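# Lift the marquee roof off its posts onto the table

## Task

Using the six arms (feet on the tabletop in the scene frame, in metres, with facing measured counter-clockwise from +x in degrees: arm1 at x=+0.29 y=+0.65 z=+0.72 facing -102; arm2 at x=-0.22 y=+0.65 z=+0.72 facing -85; arm3 at x=-0.31 y=-0.65 z=+0.72 facing +99; arm4 at x=+0.24 y=-0.65 z=+0.72 facing +83; arm5 at x=-0.70 y=-0.07 z=+0.72 facing +8; arm6 at x=+0.70 y=+0.08 z=+0.72 facing +166), lift the marquee's roof clear of its four posts and set it down low on the table. Then release it and move the arms away. It only counts if the roof stays there with no robot holding it. Every other object should stay where it was, upright and not leaning; anything moved or tipped is a penalty.

## Robot and tools

Setup: six identical i2rt Big YAM arms, named arm1 to arm6. Each has six revolute joints, a two-finger gripper and a wrist camera. Two room cameras, cam_high and cam_low, also give views. All positions use one scene frame: origin on the floor, +z up, tabletop near z=0.72. The foot positions and facings in the task are approximate. A hand reaches about 1.0 m from its joint1 axis. The 'hand' point lies midway between the fingertips. Its z axis runs along the fingers and its y axis is the direction the fingers open and close.

Joint meanings, all absolute targets in radians unless noted, with range and done-tolerance:
- joint1_rad, -2.879 to 2.879 (±0.045): turns the whole arm about its foot. Positive is counter-clockwise seen from above. At 0 the arm extends in the direction the foot faces.
- joint2_rad, 0 to 3.141 (±0.14): shoulder. At 0 the upper arm lies roughly level pointing backward; increasing it raises the arm and then brings it forward.
- joint3_rad, 0 to 3.019 (±0.09): elbow. At 0 it is fully folded; larger opens it.
- joint4_rad, -1.692 to 1.57 (±0.055): hand pitch; positive tilts the fingers up.
- joint5_rad, -1.57 to 1.57 (±0.03): hand yaw; positive turns it to the arm's right.
- joint6_rad, -2.094 to 2.094 (±0.035): hand roll; positive is clockwise viewed from behind the hand.
- gripper_m, 0 to 0.093 (±0.003): fingertip gap in metres. Each pad grips with roughly 50 to 62 N, less on some units.
Joints run at different speeds, so the hand may sweep a wide curve between postures.

Tools:
1. execute_actions. Argument 'actions' is a list holding one action, or an empty list just to read state and images. The action is an object keyed by arm name ("arm1" to "arm6"). Each arm entry holds 'joints', a map from joint name to an absolute target (not an offset). Any subset of joints and arms may be named. Every named motion starts at once, and each may finish at its own time. Unnamed joints may still be driving toward an earlier target. Optional 'cameras' lists which images to return: cam names, "all", null or omitted for all, [] for none. An unknown key, unknown camera or out-of-range value rejects the whole call and nothing moves. The result gives each arm's state (joint_positions, joint torques, joint_status, on_its_own) plus images. A 'pictures' line gives the order of the images.
2. wait: 'seconds' from 0 to 10. It sends no new commands and then reports like an empty execute_actions.
3. zoom_image: 'camera' (one camera name) and 'region' [x0, y0, x1, y1] in pixels of that camera's most recent full 504x504 image, with top-left at (0,0). The region can be at most 504 by 504. Returns a sharper crop.
4. finished_scene: 'scene' is the integer of the current scene (1 to 2). It ends that scene for good after the last command has been held, and its result says whether the goal was met.

Reading joint_status: 'off_target' means the joint stopped short and may keep pushing. After 'contact_stop' or 'time_out', the joint gives up its target and holds where it stopped. An exception: a joint that timed out (an action can run at most 15 s) may keep a target close to its position, capped per joint at 0.375, 0.375, 0.113, 0.225, 0.075, 0.3 rad. It keeps pushing, it appears in on_its_own, and it moves on if the path clears. To relieve that push, command the joint's reported position. 'joint command not followed' (often with a 'cause:' line) means a self/inter-arm collision check blocked that arm's joint targets. Its gripper target still runs, and blocked joints show 'not_followed'. The arm may retry those targets on later actions until you send ones that pass. In on_its_own, 'held at' is the held target, not the actual position. A very small change from the current position may produce no motion. Joints carrying weight sag. Torque readings include per-unit offsets, scaling, friction and noise, and are nonzero even in free air. Treat them only as rough evidence of contact.

Hazards: the arms do not stop on contact; they keep pushing, possibly hard. Two robots pressing hard together fails the task and ends the run, and a hard hit can too. The collision check may react late and ignores fingers, gripper housings and wrist cameras. No state line reports robot-robot contact. Contact carried through a held object is not counted. Sustained pushing or load heats motors, even while you think. A MOTOR HOT warning appears at 85 °C. At 100 °C an OVER-TEMPERATURE FAULT drops that arm's joints and gripper until it cools, and its joints report 'limit_stop_at_motor_heat'; resend targets afterward. Knocking any rigid object out of the work area fails the task. Avoid dropping, slamming or jerking the roof, and avoid bumping the posts or any other item. Loose objects may occasionally get a brief external shove. The simulation runs on while you compose a reply, holding the last command. Shorter robot motion is better.

Sensible flow: look with the cameras, plan which arms can reach the roof's edges, open the grippers, approach, grip, lift straight up clear of the posts, move it aside, and lower it gently onto a free part of the table. Then open, back away, check it rests on its own, and call finished_scene.

Each tool is called after ">>>" in YAML: its name, and indented under it one key for each argument.

## Session

I'll start by looking at the current state of the scene.

>>> execute_actions:
  actions: []

Scene clock: 0.00 s.
Joint torques (N m, as the arm reports them, + toward a larger angle): no reading
Motor temperatures (°C, as the motors report them): arm1=[20 18 18 20 17 20] | arm2=[19 21 17 18 21 21] | arm3=[21 20 19 18 21 19] | arm4=[19 18 18 19 18 20] | arm5=[20 17 20 18 21 19] | arm6=[18 20 21 20 18 20]
arm1.joint_positions: joint1_rad=+0.234 joint2_rad=+0.409 joint3_rad=+0.540 joint4_rad=-1.241 joint5_rad=+0.216 joint6_rad=-0.389 gripper_m=+0.094
arm1.joint_status: not commanded
arm1.hand: x=+0.2592 y=+0.4604 z=+0.9914 quat_wxyz=(-0.037, -0.548, -0.799, +0.246) (m; scene frame)
arm2.joint_positions: joint1_rad=-0.335 joint2_rad=+0.531 joint3_rad=+0.398 joint4_rad=-0.987 joint5_rad=-0.251 joint6_rad=+0.290 gripper_m=+0.094
arm2.joint_status: not commanded
arm2.hand: x=-0.2319 y=+0.4327 z=+0.9344 quat_wxyz=(-0.246, -0.827, -0.502, +0.059) (m; scene frame)
arm3.joint_positions: joint1_rad=+0.111 joint2_rad=+0.347 joint3_rad=+0.638 joint4_rad=-1.390 joint5_rad=+0.292 joint6_rad=+0.494 gripper_m=+0.095
arm3.joint_status: not commanded
arm3.hand: x=-0.3091 y=-0.4804 z=+0.9524 quat_wxyz=(-0.226, +0.577, -0.769, -0.156) (m; scene frame)
arm4.joint_positions: joint1_rad=-0.185 joint2_rad=+0.485 joint3_rad=+0.476 joint4_rad=-1.108 joint5_rad=-0.159 joint6_rad=-0.548 gripper_m=+0.094
arm4.joint_status: not commanded
arm4.hand: x=+0.2724 y=-0.4449 z=+0.8772 quat_wxyz=(-0.184, +0.781, -0.575, -0.157) (m; scene frame)
arm5.joint_positions: joint1_rad=+0.397 joint2_rad=+0.413 joint3_rad=+0.596 joint4_rad=-1.287 joint5_rad=+0.087 joint6_rad=+0.238 gripper_m=+0.094
arm5.joint_status: not commanded
arm5.hand: x=-0.5279 y=+0.0062 z=+0.9793 quat_wxyz=(-0.230, +0.121, -0.964, -0.051) (m; scene frame)
arm6.joint_positions: joint1_rad=-0.293 joint2_rad=+0.490 joint3_rad=+0.440 joint4_rad=-1.037 joint5_rad=-0.301 joint6_rad=-0.193 gripper_m=+0.095
arm6.joint_status: not commanded
arm6.hand: x=+0.4944 y=+0.1488 z=+0.8866 quat_wxyz=(+0.049, +0.950, -0.138, -0.277) (m; scene frame)
pictures: arm1_cam_wrist, arm2_cam_wrist, arm3_cam_wrist, arm4_cam_wrist, arm5_cam_wrist, arm6_cam_wrist, cam_high, cam_low
Images, in order (width x height): arm1_cam_wrist 504x504, arm2_cam_wrist 504x504, arm3_cam_wrist 504x504, arm4_cam_wrist 504x504, arm5_cam_wrist 504x504, arm6_cam_wrist 504x504, cam_high 504x504, cam_low 504x504.

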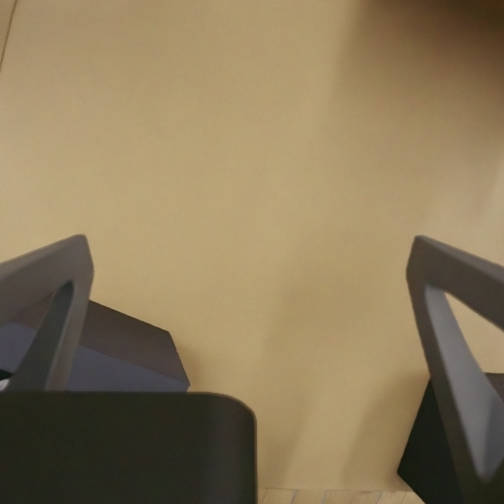

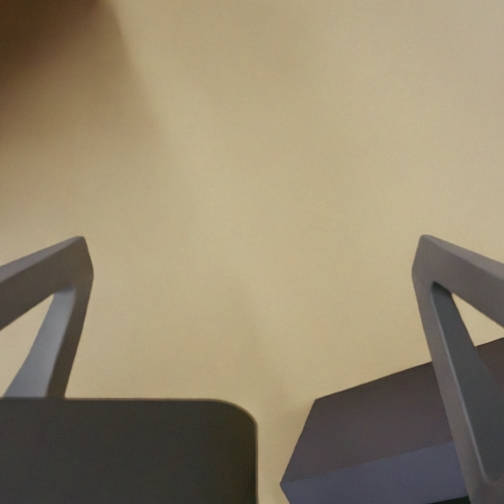

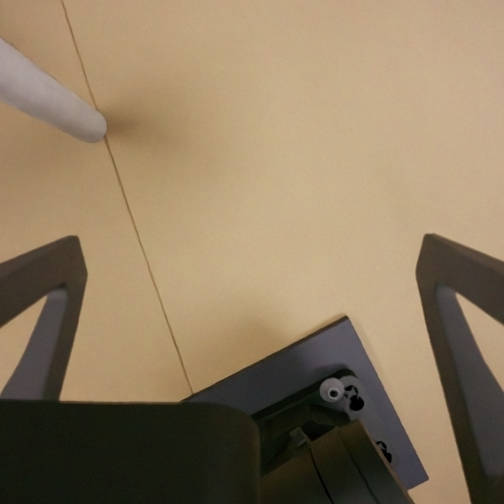

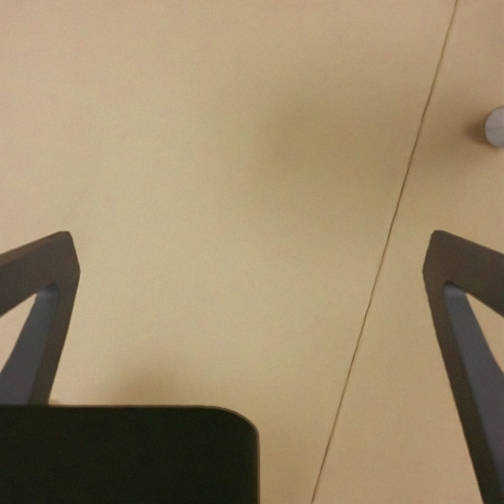

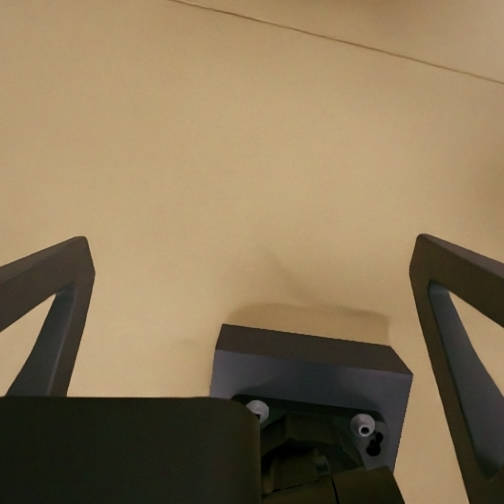

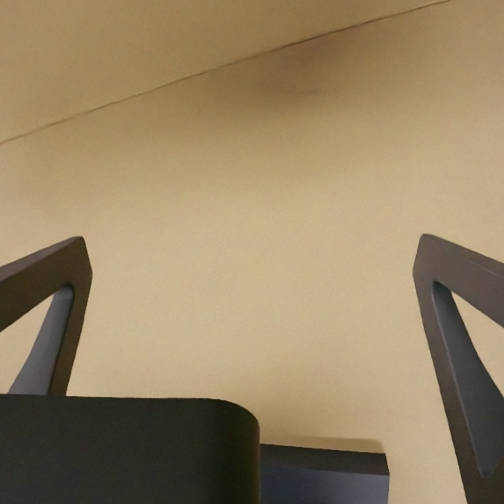

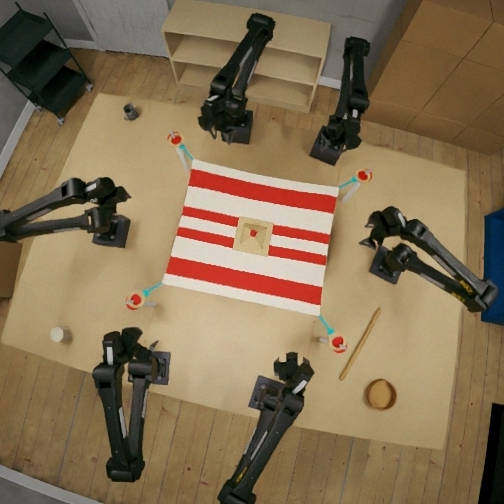

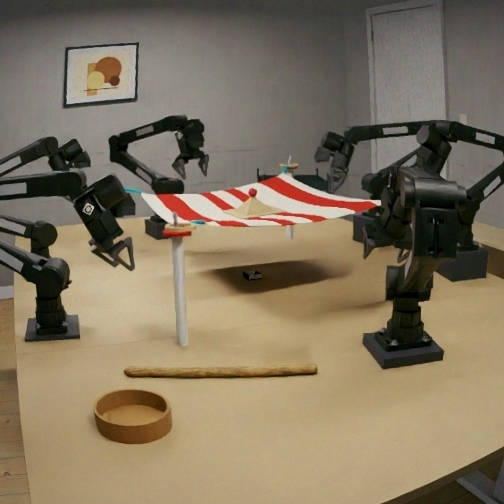

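>>> zoom_image:
  camera: "cam_high"
  region: [100, 110, 400, 410]

>>> zoom_image:
  camera: "cam_low"
  region: [100, 140, 400, 360]

Region (100, 110, 400, 410) of cam_high's 504x504 image, scaled by 1.680, with more detail than that image has.

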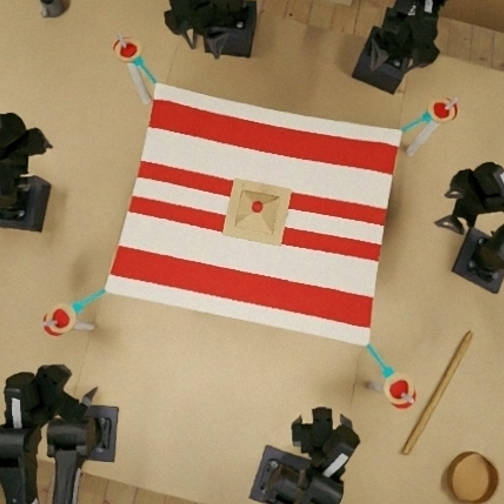

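Region (100, 140, 400, 360) of cam_low's 504x504 image, scaled by 1.680, with more detail than that image has; it fills the top 370 rows of this view, and the rest is white.

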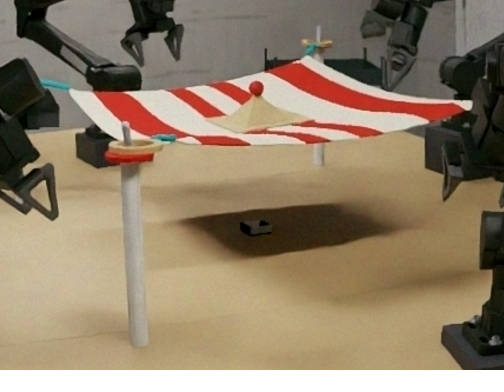

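>>> zoom_image:
  camera: "cam_low"
  region: [140, 195, 230, 265]

>>> zoom_image:
  camera: "cam_high"
  region: [300, 300, 370, 370]

>>> zoom_image:
  camera: "cam_high"
  region: [110, 265, 180, 335]

>>> zoom_image:
  camera: "cam_high"
  region: [150, 115, 220, 185]

>>> zoom_image:
  camera: "cam_high"
  region: [320, 150, 390, 220]

Region (140, 195, 230, 265) of cam_low's 504x504 image, scaled by 5.600, with more detail than that image has.

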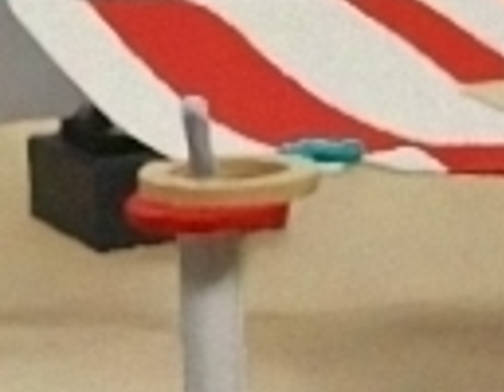

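Region (300, 300, 370, 370) of cam_high's 504x504 image, scaled by 7.200, with more detail than that image has.

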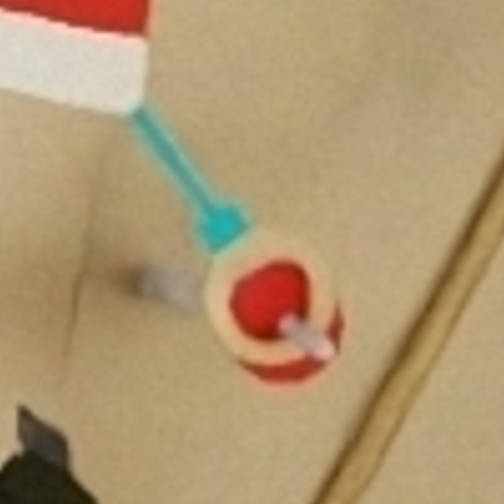

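Region (110, 265, 180, 335) of cam_high's 504x504 image, scaled by 7.200, with more detail than that image has.

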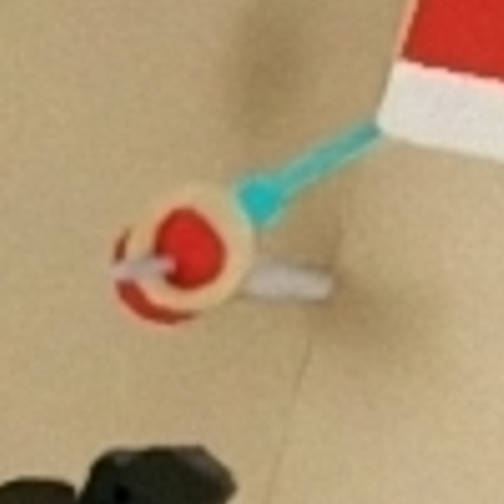

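Region (150, 115, 220, 185) of cam_high's 504x504 image, scaled by 7.200, with more detail than that image has.

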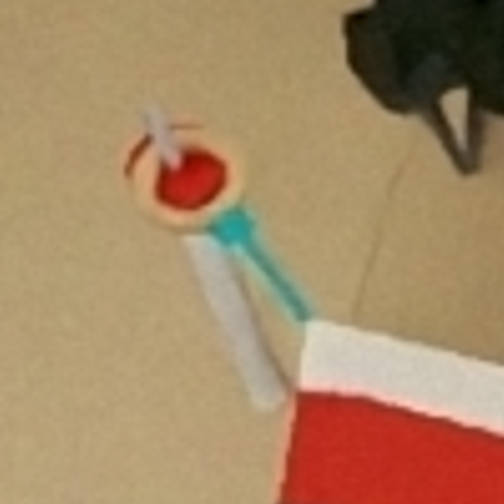

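Region (320, 150, 390, 220) of cam_high's 504x504 image, scaled by 7.200, with more detail than that image has.

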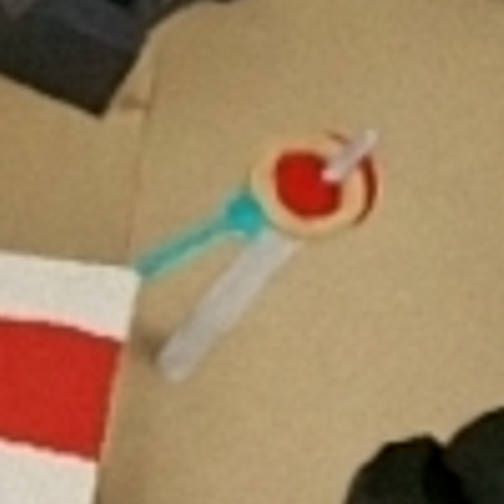

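>>> zoom_image:
  camera: "arm3_cam_wrist"
  region: [0, 20, 160, 180]

>>> zoom_image:
  camera: "cam_low"
  region: [200, 170, 320, 290]

>>> zoom_image:
  camera: "cam_low"
  region: [250, 140, 330, 200]

Region (0, 20, 160, 180) of arm3_cam_wrist's 504x504 image, scaled by 3.150, with more detail than that image has.

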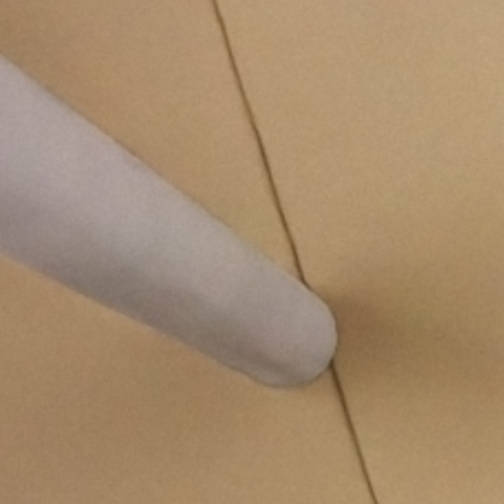

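Region (200, 170, 320, 290) of cam_low's 504x504 image, scaled by 4.200, with more detail than that image has.

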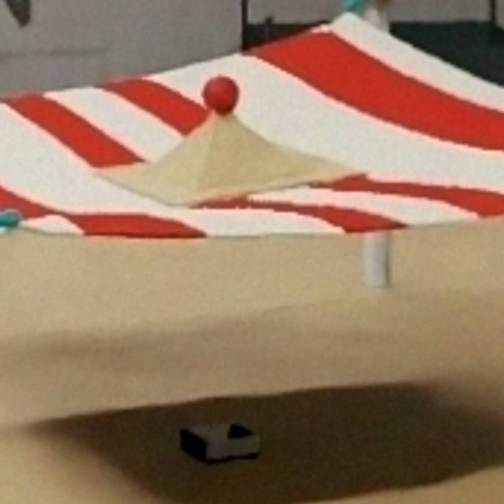

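Region (250, 140, 330, 200) of cam_low's 504x504 image, scaled by 6.300, with more detail than that image has; it fills the top 378 rows of this view, and the rest is white.

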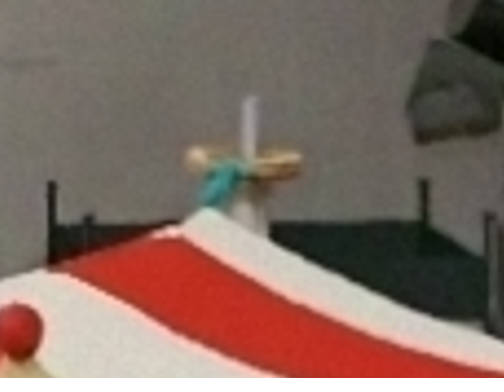

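>>> execute_actions:
  actions:
    - {"arm1":{"joints":{"joint1_rad":0.483,"joint2_rad":0.85,"joint3_rad":1.4,"joint4_rad":-1.55,"joint5_rad":0.0,"joint6_rad":1.147,"gripper_m":0.06}},"arm2":{"joints":{"joint1_rad":-0.564,"joint2_rad":0.95,"joint3_rad":1.5,"joint4_rad":-1.55,"joint5_rad":0.0,"joint6_rad":-1.384,"gripper_m":0.06}},"arm3":{"joints":{"joint1_rad":-0.007,"joint2_rad":0.8,"joint3_rad":1.5,"joint4_rad":-1.6,"joint5_rad":0.0,"joint6_rad":0.83,"gripper_m":0.06}},"arm4":{"joints":{"joint1_rad":-0.26,"joint2_rad":0.9,"joint3_rad":1.6,"joint4_rad":-1.6,"joint5_rad":0.0,"joint6_rad":-1.168,"gripper_m":0.06}},"arm5":{"joints":{"joint4_rad":-0.3}},"arm6":{"joints":{"joint3_rad":1.3}}}

Scene clock: 122.20 s.
Joint torques (N m, as the arm reports them, + toward a larger angle): arm1=[-1.55 -2.13 13.11  0.38  0.02  0.01] | arm2=[-0.23 -4.46 11.1   1.14  0.04 -0.12] | arm3=[-0.45 -1.24  9.18  0.77 -0.02 -0.01] | arm4=[-0.23 -2.5  12.77  0.45 -0.1   0.01] | arm5=[-0.87  0.84 14.69  2.51 -0.03 -0.06] | arm6=[ 0.59  3.11 11.83  2.12 -0.01 -0.01]
Motor temperatures (°C, as the motors report them): arm1=[20 18 32 20 17 20] | arm2=[19 21 28 18 21 21] | arm3=[21 20 29 18 21 19] | arm4=[19 18 30 19 18 20] | arm5=[20 17 32 19 21 19] | arm6=[18 20 32 20 18 20]
arm1.joint_positions: joint1_rad=+0.477 joint2_rad=+0.852 joint3_rad=+1.351 joint4_rad=-1.538 joint5_rad=+0.002 joint6_rad=+1.140 gripper_m=+0.060
arm1.joint_status: all done
arm1.hand: x=+0.3684 y=+0.3737 z=+1.2447 quat_wxyz=(-0.258, -0.907, -0.332, +0.025) (m; scene frame)
arm2.joint_positions: joint1_rad=-0.558 joint2_rad=+0.954 joint3_rad=+1.448 joint4_rad=-1.543 joint5_rad=-0.003 joint6_rad=-1.371 gripper_m=+0.060
arm2.joint_status: all done
arm2.hand: x=-0.3680 y=+0.3655 z=+1.2656 quat_wxyz=(+0.029, -0.318, -0.913, +0.252) (m; scene frame)
arm3.joint_positions: joint1_rad=-0.005 joint2_rad=+0.793 joint3_rad=+1.462 joint4_rad=-1.592 joint5_rad=+0.003 joint6_rad=+0.820 gripper_m=+0.060
arm3.joint_status: all done
arm3.hand: x=-0.3555 y=-0.4028 z=+1.2208 quat_wxyz=(-0.100, +0.419, -0.850, -0.304) (m; scene frame)
arm4.joint_positions: joint1_rad=-0.254 joint2_rad=+0.897 joint3_rad=+1.559 joint4_rad=-1.582 joint5_rad=-0.003 joint6_rad=-1.158 gripper_m=+0.060
arm4.joint_status: all done
arm4.hand: x=+0.3406 y=-0.3841 z=+1.2408 quat_wxyz=(-0.323, +0.878, -0.353, -0.014) (m; scene frame)
arm5.joint_positions: joint1_rad=+0.397 joint2_rad=+0.413 joint3_rad=+0.596 joint4_rad=-0.319 joint5_rad=+0.087 joint6_rad=+0.238 gripper_m=+0.094
arm5.joint_status: all done
arm5.hand: x=-0.4115 y=+0.0689 z=+1.1655 quat_wxyz=(-0.623, +0.070, -0.749, -0.214) (m; scene frame)
arm6.joint_positions: joint1_rad=-0.293 joint2_rad=+0.490 joint3_rad=+1.261 joint4_rad=-1.037 joint5_rad=-0.301 joint6_rad=-0.193 gripper_m=+0.095
arm6.joint_status: all done
arm6.hand: x=+0.4877 y=+0.1547 z=+1.3200 quat_wxyz=(-0.109, +0.787, -0.052, -0.605) (m; scene frame)
pictures: arm1_cam_wrist, arm2_cam_wrist, arm3_cam_wrist, arm4_cam_wrist, arm5_cam_wrist, arm6_cam_wrist, cam_high, cam_low
Images, in order (width x height): arm1_cam_wrist 504x504, arm2_cam_wrist 504x504, arm3_cam_wrist 504x504, arm4_cam_wrist 504x504, arm5_cam_wrist 504x504, arm6_cam_wrist 504x504, cam_high 504x504, cam_low 504x504.

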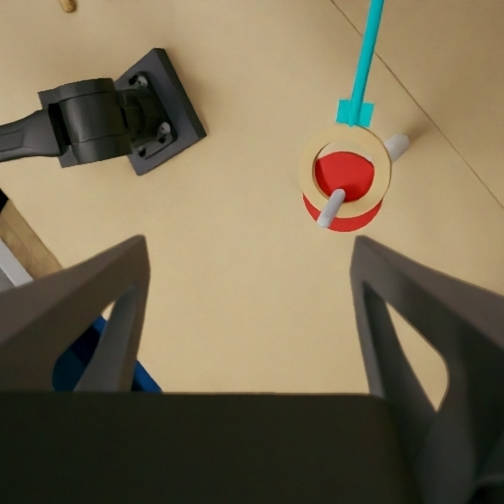

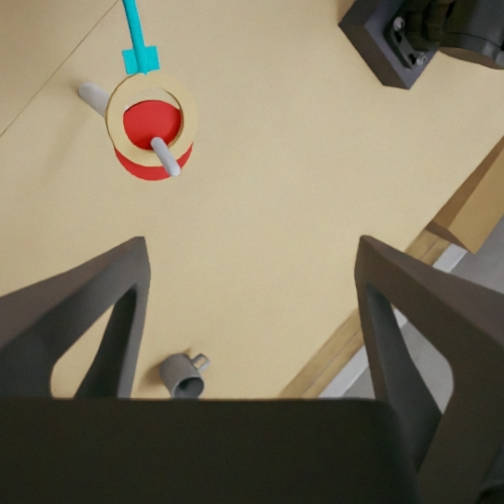

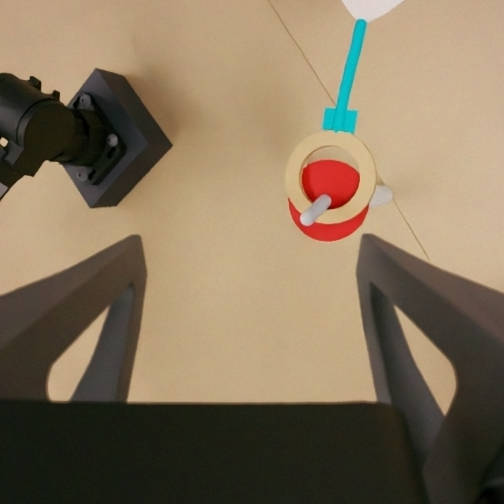

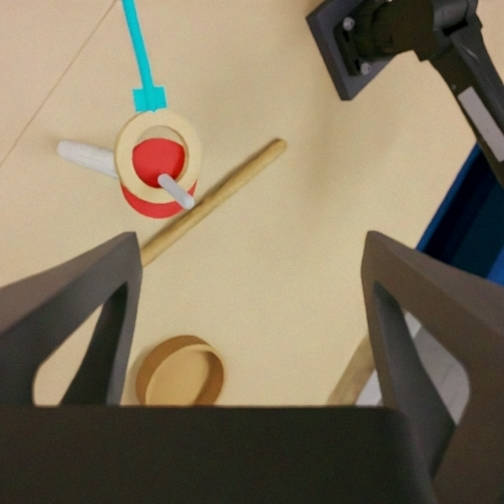

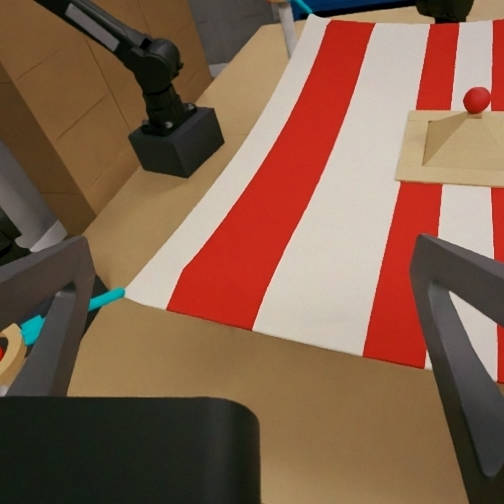

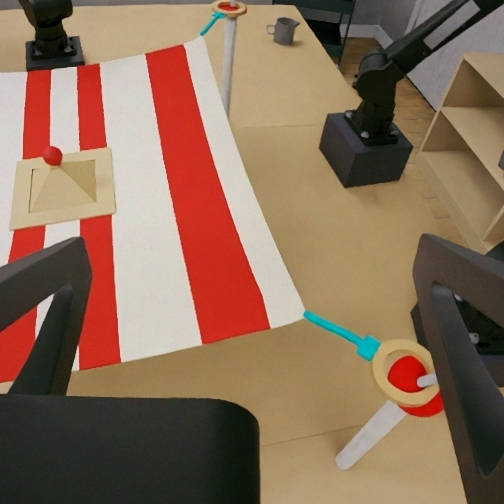

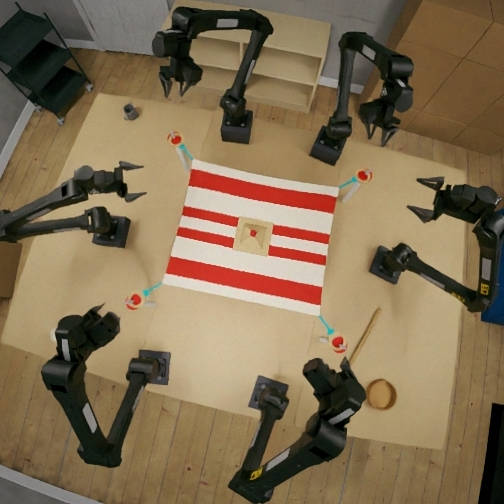

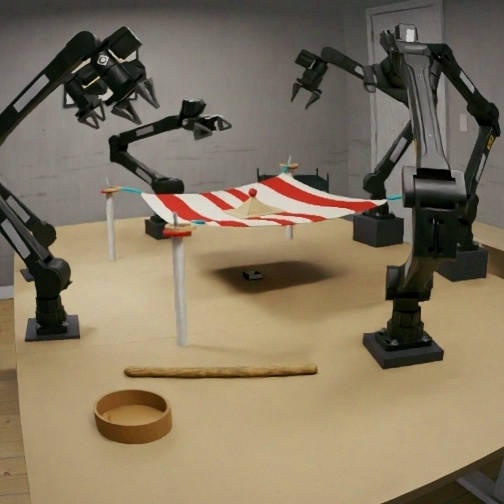

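>>> zoom_image:
  camera: "arm6_cam_wrist"
  region: [290, 290, 460, 460]

>>> zoom_image:
  camera: "cam_low"
  region: [85, 165, 165, 225]

>>> zoom_image:
  camera: "arm3_cam_wrist"
  region: [260, 80, 430, 250]

Region (290, 290, 460, 460) of arm6_cam_wrist's 504x504 image, scaled by 2.965, with more detail than that image has.

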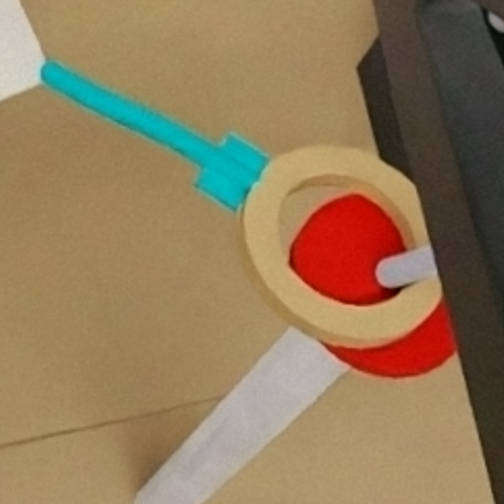

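Region (85, 165, 165, 225) of cam_low's 504x504 image, scaled by 6.300, with more detail than that image has; it fills the top 378 rows of this view, and the rest is white.

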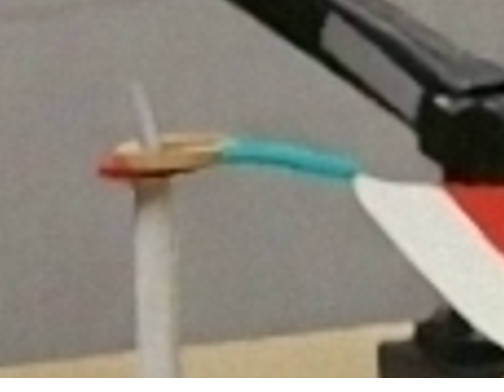

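Region (260, 80, 430, 250) of arm3_cam_wrist's 504x504 image, scaled by 2.965, with more detail than that image has.

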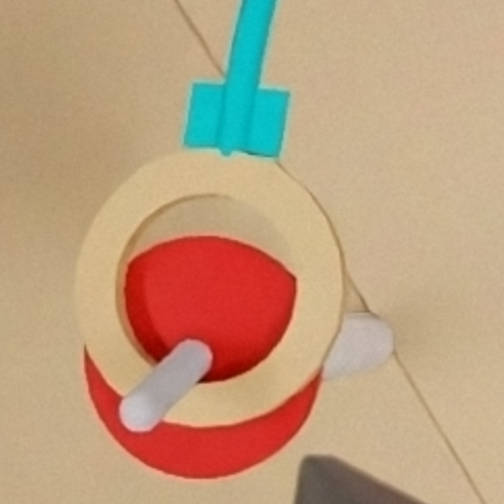

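>>> execute_actions:
  actions:
    - {"arm1":{"joints":{"joint1_rad":0.466,"joint2_rad":1.169,"joint3_rad":1.19,"joint4_rad":-1.57,"joint6_rad":1.2}},"arm2":{"joints":{"joint1_rad":-0.52,"joint2_rad":1.288,"joint3_rad":1.27,"joint4_rad":-1.523,"joint6_rad":-1.44}},"arm3":{"joints":{"joint1_rad":-0.05,"joint2_rad":1.183,"joint3_rad":1.355,"joint4_rad":-1.69,"joint6_rad":0.88}},"arm4":{"joints":{"joint1_rad":-0.276,"joint2_rad":1.285,"joint3_rad":1.47,"joint4_rad":-1.69,"joint6_rad":-1.275}}}

Scene clock: 243.57 s.
Joint torques (N m, as the arm reports them, + toward a larger angle): arm1=[-2.69 -7.5   9.84 -0.55  0.03  0.03] | arm2=[  1.13 -10.68   8.92   0.63  -0.02  -0.17] | arm3=[-0.9  -7.85  8.33 -0.07  0.01  0.02] | arm4=[ -0.53 -11.68  10.45  -0.38  -0.13  -0.03] | arm5=[-0.82  1.01 14.7   2.53 -0.04 -0.06] | arm6=[ 0.44  2.59 11.97  2.15 -0.02 -0.01]
Motor temperatures (°C, as the motors report them): arm1=[20 18 38 20 17 20] | arm2=[19 21 32 18 21 21] | arm3=[21 20 31 18 21 19] | arm4=[19 18 32 19 18 20] | arm5=[20 17 37 19 21 19] | arm6=[18 20 33 20 18 20]
arm1.joint_positions: joint1_rad=+0.477 joint2_rad=+1.182 joint3_rad=+1.181 joint4_rad=-1.559 joint5_rad=+0.002 joint6_rad=+1.193 gripper_m=+0.060
arm1.joint_status: all done
arm1.hand: x=+0.3783 y=+0.3342 z=+1.0734 quat_wxyz=(-0.001, -0.948, -0.318, +0.004) (m; scene frame)
arm2.joint_positions: joint1_rad=-0.530 joint2_rad=+1.303 joint3_rad=+1.253 joint4_rad=-1.527 joint5_rad=-0.002 joint6_rad=-1.427 gripper_m=+0.060
arm2.joint_status: all done
arm2.hand: x=-0.3792 y=+0.3173 z=+1.0672 quat_wxyz=(-0.006, -0.288, -0.958, -0.007) (m; scene frame)
arm3.joint_positions: joint1_rad=-0.045 joint2_rad=+1.187 joint3_rad=+1.340 joint4_rad=-1.677 joint5_rad=+0.002 joint6_rad=+0.869 gripper_m=+0.060
arm3.joint_status: all done
joint sent to its limit — the command would take arm3.joint4_rad past its lower limit, so that joint was sent only as far as its limit.
arm3.hand: x=-0.3531 y=-0.3218 z=+1.0520 quat_wxyz=(-0.014, +0.400, -0.916, -0.022) (m; scene frame)
arm4.joint_positions: joint1_rad=-0.266 joint2_rad=+1.291 joint3_rad=+1.470 joint4_rad=-1.675 joint5_rad=-0.002 joint6_rad=-1.265 gripper_m=+0.060
arm4.joint_status: all done
arm4.hand: x=+0.3747 y=-0.3013 z=+1.0693 quat_wxyz=(-0.041, +0.944, -0.328, -0.003) (m; scene frame)
arm5.joint_positions: joint1_rad=+0.397 joint2_rad=+0.413 joint3_rad=+0.596 joint4_rad=-0.319 joint5_rad=+0.087 joint6_rad=+0.238 gripper_m=+0.094
arm5.joint_status: not commanded
arm5.hand: x=-0.4115 y=+0.0689 z=+1.1655 quat_wxyz=(-0.623, +0.070, -0.749, -0.214) (m; scene frame)
arm6.joint_positions: joint1_rad=-0.293 joint2_rad=+0.490 joint3_rad=+1.261 joint4_rad=-1.037 joint5_rad=-0.301 joint6_rad=-0.193 gripper_m=+0.095
arm6.joint_status: not commanded
arm6.hand: x=+0.4877 y=+0.1547 z=+1.3200 quat_wxyz=(-0.109, +0.787, -0.052, -0.605) (m; scene frame)
pictures: arm1_cam_wrist, arm2_cam_wrist, arm3_cam_wrist, arm4_cam_wrist, arm5_cam_wrist, arm6_cam_wrist, cam_high, cam_low
Images, in order (width x height): arm1_cam_wrist 504x504, arm2_cam_wrist 504x504, arm3_cam_wrist 504x504, arm4_cam_wrist 504x504, arm5_cam_wrist 504x504, arm6_cam_wrist 504x504, cam_high 504x504, cam_low 504x504.

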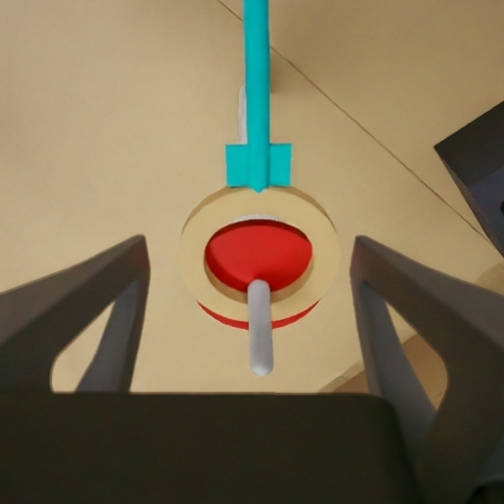

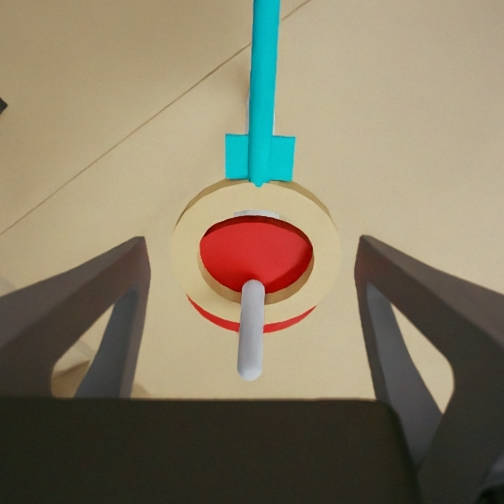

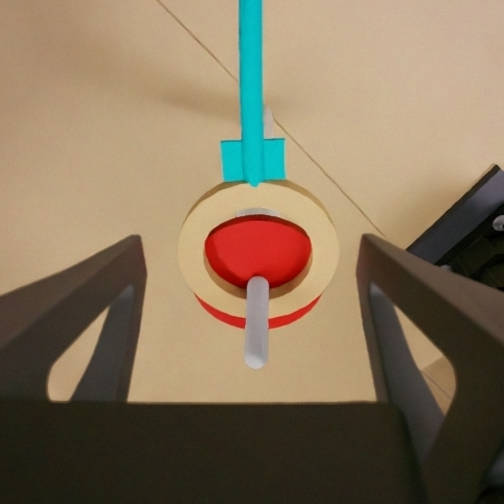

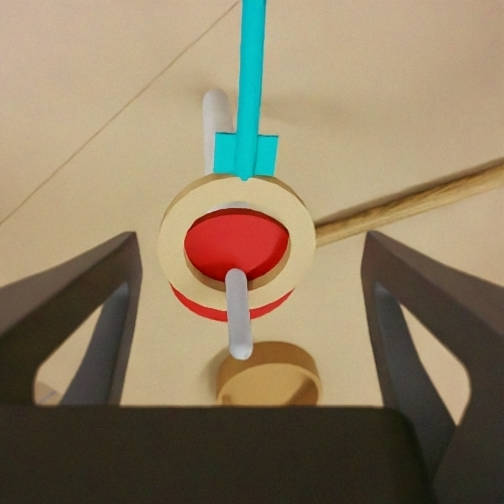

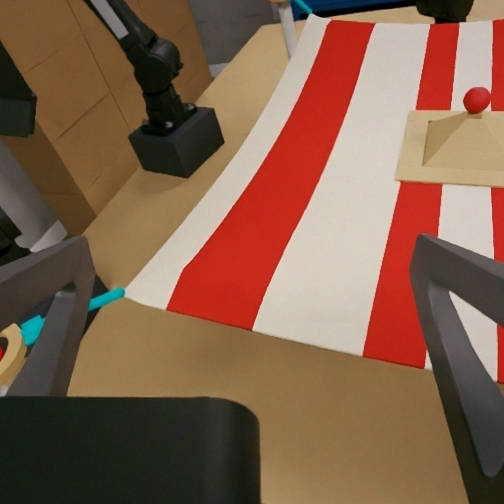

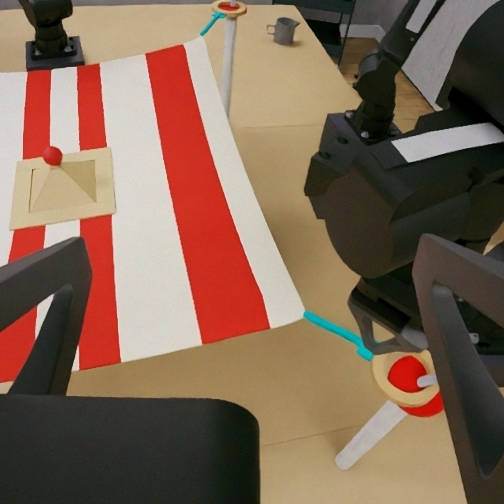

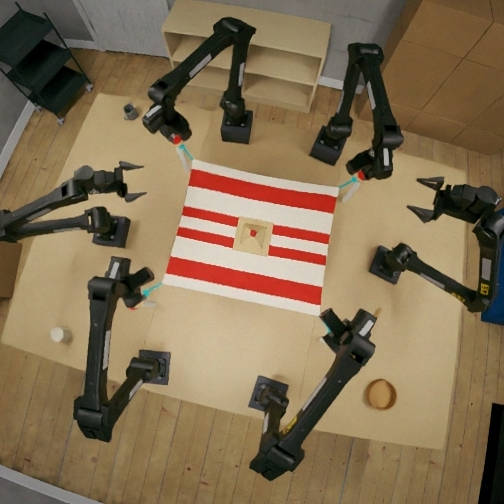

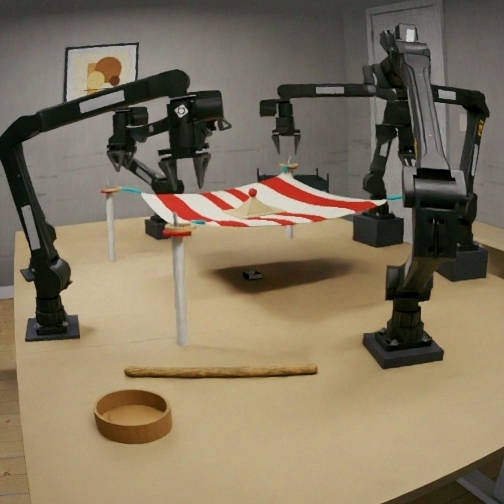

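>>> zoom_image:
  camera: "arm1_cam_wrist"
  region: [130, 120, 382, 372]

>>> zoom_image:
  camera: "arm2_cam_wrist"
  region: [130, 120, 382, 372]

>>> zoom_image:
  camera: "arm3_cam_wrist"
  region: [130, 120, 382, 372]

>>> zoom_image:
  camera: "arm4_cam_wrist"
  region: [130, 120, 382, 372]

>>> zoom_image:
  camera: "cam_low"
  region: [80, 90, 240, 250]

Region (130, 120, 382, 372) of arm1_cam_wrist's 504x504 image, scaled by 2.000, with more detail than that image has.

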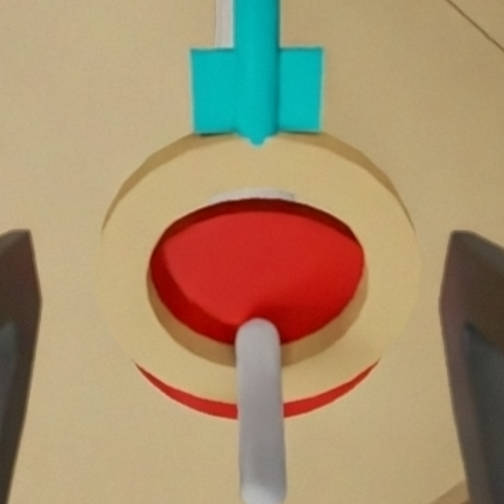

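Region (130, 120, 382, 372) of arm2_cam_wrist's 504x504 image, scaled by 2.000, with more detail than that image has.

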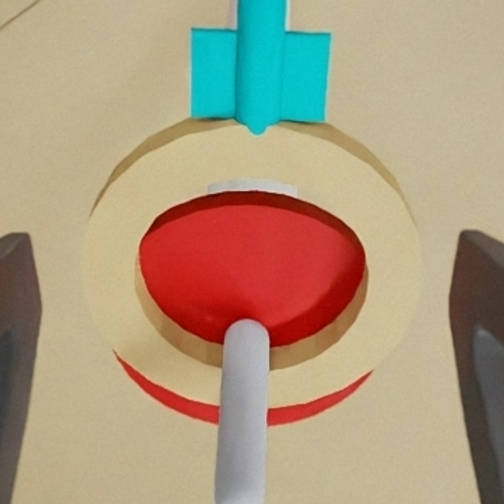

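Region (130, 120, 382, 372) of arm3_cam_wrist's 504x504 image, scaled by 2.000, with more detail than that image has.

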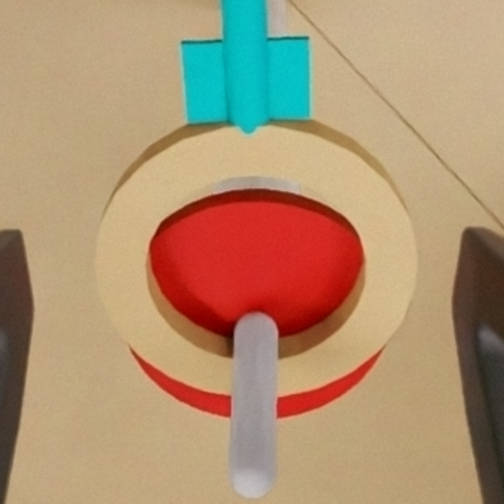

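Region (130, 120, 382, 372) of arm4_cam_wrist's 504x504 image, scaled by 2.000, with more detail than that image has.

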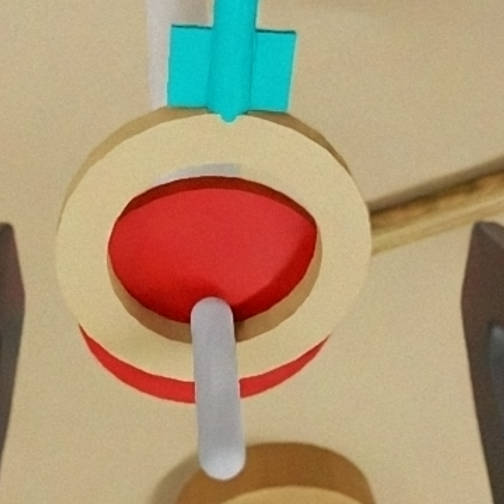

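Region (80, 90, 240, 250) of cam_low's 504x504 image, scaled by 3.150, with more detail than that image has.

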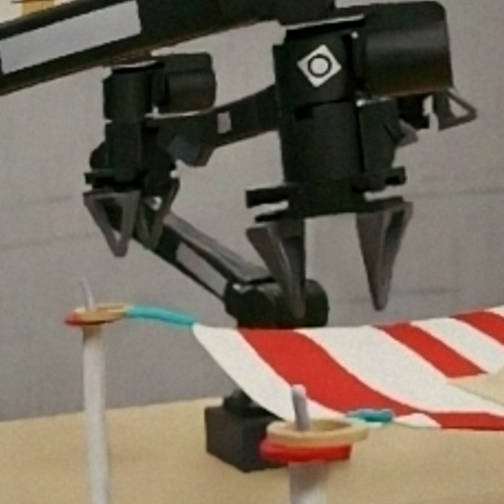

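>>> execute_actions:
  actions:
    - {"arm1":{"joints":{"joint1_rad":0.602,"joint2_rad":1.127,"joint3_rad":1.069,"joint4_rad":-1.475,"joint6_rad":1.318,"gripper_m":0.093}},"arm2":{"joints":{"joint1_rad":-0.636,"joint3_rad":1.187,"joint4_rad":-1.432,"joint6_rad":-1.497,"gripper_m":0.093}},"arm3":{"joints":{"joint1_rad":0.062,"joint2_rad":1.113,"joint3_rad":1.189,"joint4_rad":-1.604,"joint6_rad":0.955,"gripper_m":0.093}},"arm4":{"joints":{"joint1_rad":-0.4,"joint3_rad":1.317,"joint4_rad":-1.59,"joint6_rad":-1.35,"gripper_m":0.093}}}
  cameras: ["arm1_cam_wrist","arm2_cam_wrist","arm3_cam_wrist","arm4_cam_wrist","arm6_cam_wrist","cam_low"]

Scene clock: 357.73 s.
Joint torques (N m, as the arm reports them, + toward a larger angle): arm1=[-2.06 -5.97  8.67  0.54  0.11  0.01] | arm2=[  0.65 -10.94   7.72   0.8   -0.04  -0.16] | arm3=[-0.95 -7.1   7.58  0.55  0.06  0.03] | arm4=[  0.77 -10.96   9.5    0.73  -0.2   -0.03] | arm5=[-0.86  0.94 14.7   2.56 -0.03 -0.06] | arm6=[ 0.53  2.63 11.99  2.17 -0.02  0.  ]
Motor temperatures (°C, as the motors report them): arm1=[20 20 35 20 17 20] | arm2=[19 22 30 18 21 21] | arm3=[21 21 31 18 21 19] | arm4=[19 20 30 19 18 20] | arm5=[20 17 40 19 21 19] | arm6=[18 20 35 20 18 20]
arm1.joint_positions: joint1_rad=+0.604 joint2_rad=+1.135 joint3_rad=+1.073 joint4_rad=-1.489 joint5_rad=+0.001 joint6_rad=+1.311 gripper_m=+0.093
arm1.joint_status: all done
arm1.hand: x=+0.4109 y=+0.3629 z=+1.0461 quat_wxyz=(-0.005, -0.946, -0.323, +0.002) (m; scene frame)
arm2.joint_positions: joint1_rad=-0.638 joint2_rad=+1.301 joint3_rad=+1.185 joint4_rad=-1.443 joint5_rad=-0.001 joint6_rad=-1.483 gripper_m=+0.093
arm2.joint_status: all done
arm2.hand: x=-0.4151 y=+0.3347 z=+1.0417 quat_wxyz=(-0.004, -0.313, -0.950, +0.002) (m; scene frame)
arm3.joint_positions: joint1_rad=+0.066 joint2_rad=+1.114 joint3_rad=+1.187 joint4_rad=-1.615 joint5_rad=+0.001 joint6_rad=+0.945 gripper_m=+0.093
arm3.joint_status: all done
arm3.hand: x=-0.3828 y=-0.3555 z=+1.0140 quat_wxyz=(-0.010, +0.416, -0.909, -0.013) (m; scene frame)
arm4.joint_positions: joint1_rad=-0.404 joint2_rad=+1.285 joint3_rad=+1.328 joint4_rad=-1.606 joint5_rad=+0.000 joint6_rad=-1.340 gripper_m=+0.093
arm4.joint_status: all done
arm4.hand: x=+0.4158 y=-0.3340 z=+1.0170 quat_wxyz=(-0.009, +0.934, -0.358, -0.003) (m; scene frame)
arm5.joint_positions: joint1_rad=+0.397 joint2_rad=+0.413 joint3_rad=+0.596 joint4_rad=-0.319 joint5_rad=+0.087 joint6_rad=+0.238 gripper_m=+0.094
arm5.joint_status: not commanded
arm5.hand: x=-0.4115 y=+0.0689 z=+1.1655 quat_wxyz=(-0.623, +0.070, -0.749, -0.214) (m; scene frame)
arm6.joint_positions: joint1_rad=-0.293 joint2_rad=+0.490 joint3_rad=+1.261 joint4_rad=-1.037 joint5_rad=-0.301 joint6_rad=-0.193 gripper_m=+0.095
arm6.joint_status: not commanded
arm6.hand: x=+0.4877 y=+0.1547 z=+1.3200 quat_wxyz=(-0.109, +0.787, -0.052, -0.605) (m; scene frame)
pictures: arm1_cam_wrist, arm2_cam_wrist, arm3_cam_wrist, arm4_cam_wrist, arm6_cam_wrist, cam_low
Images, in order (width x height): arm1_cam_wrist 504x504, arm2_cam_wrist 504x504, arm3_cam_wrist 504x504, arm4_cam_wrist 504x504, arm6_cam_wrist 504x504, cam_low 504x504.

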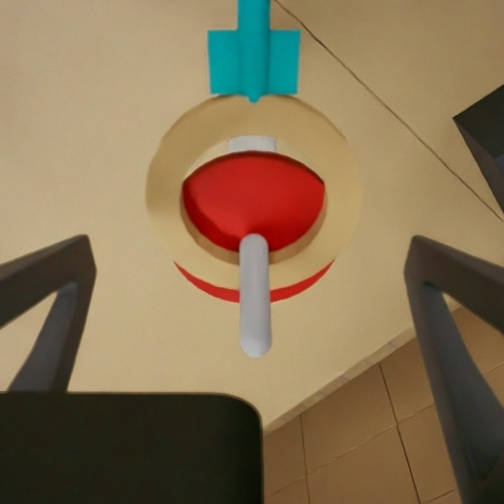

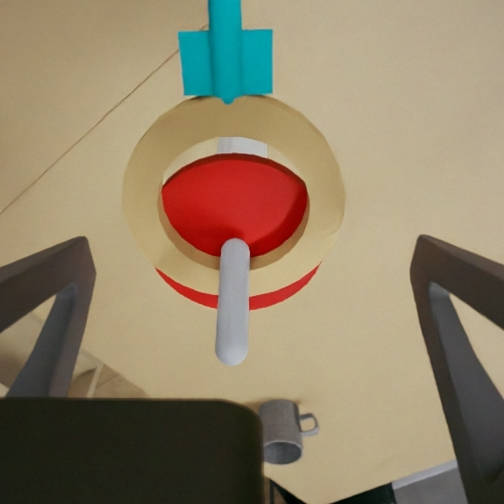

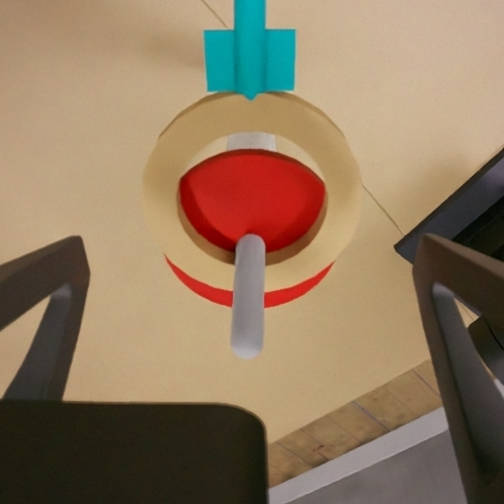

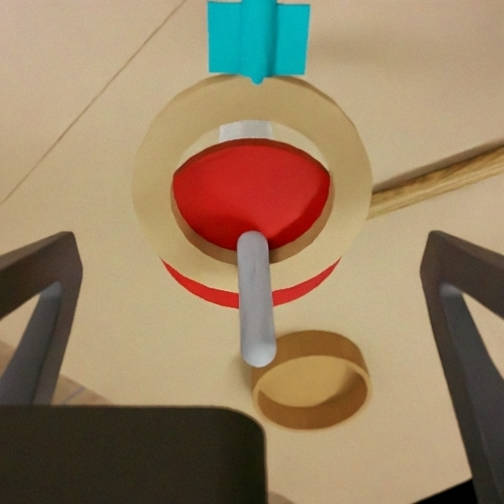

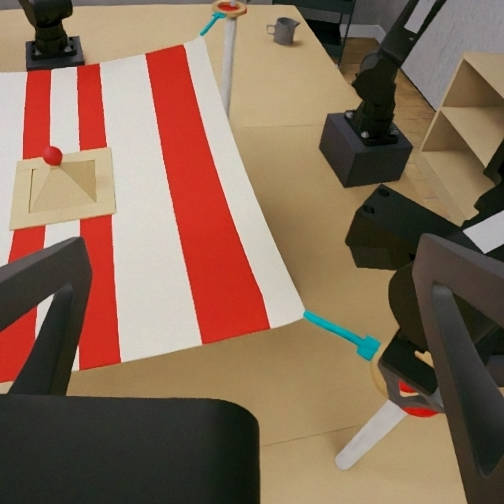

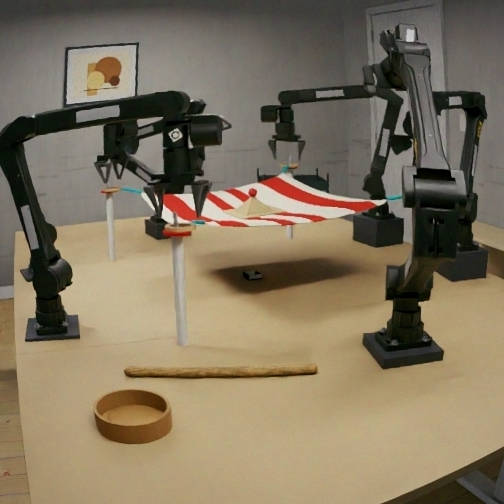

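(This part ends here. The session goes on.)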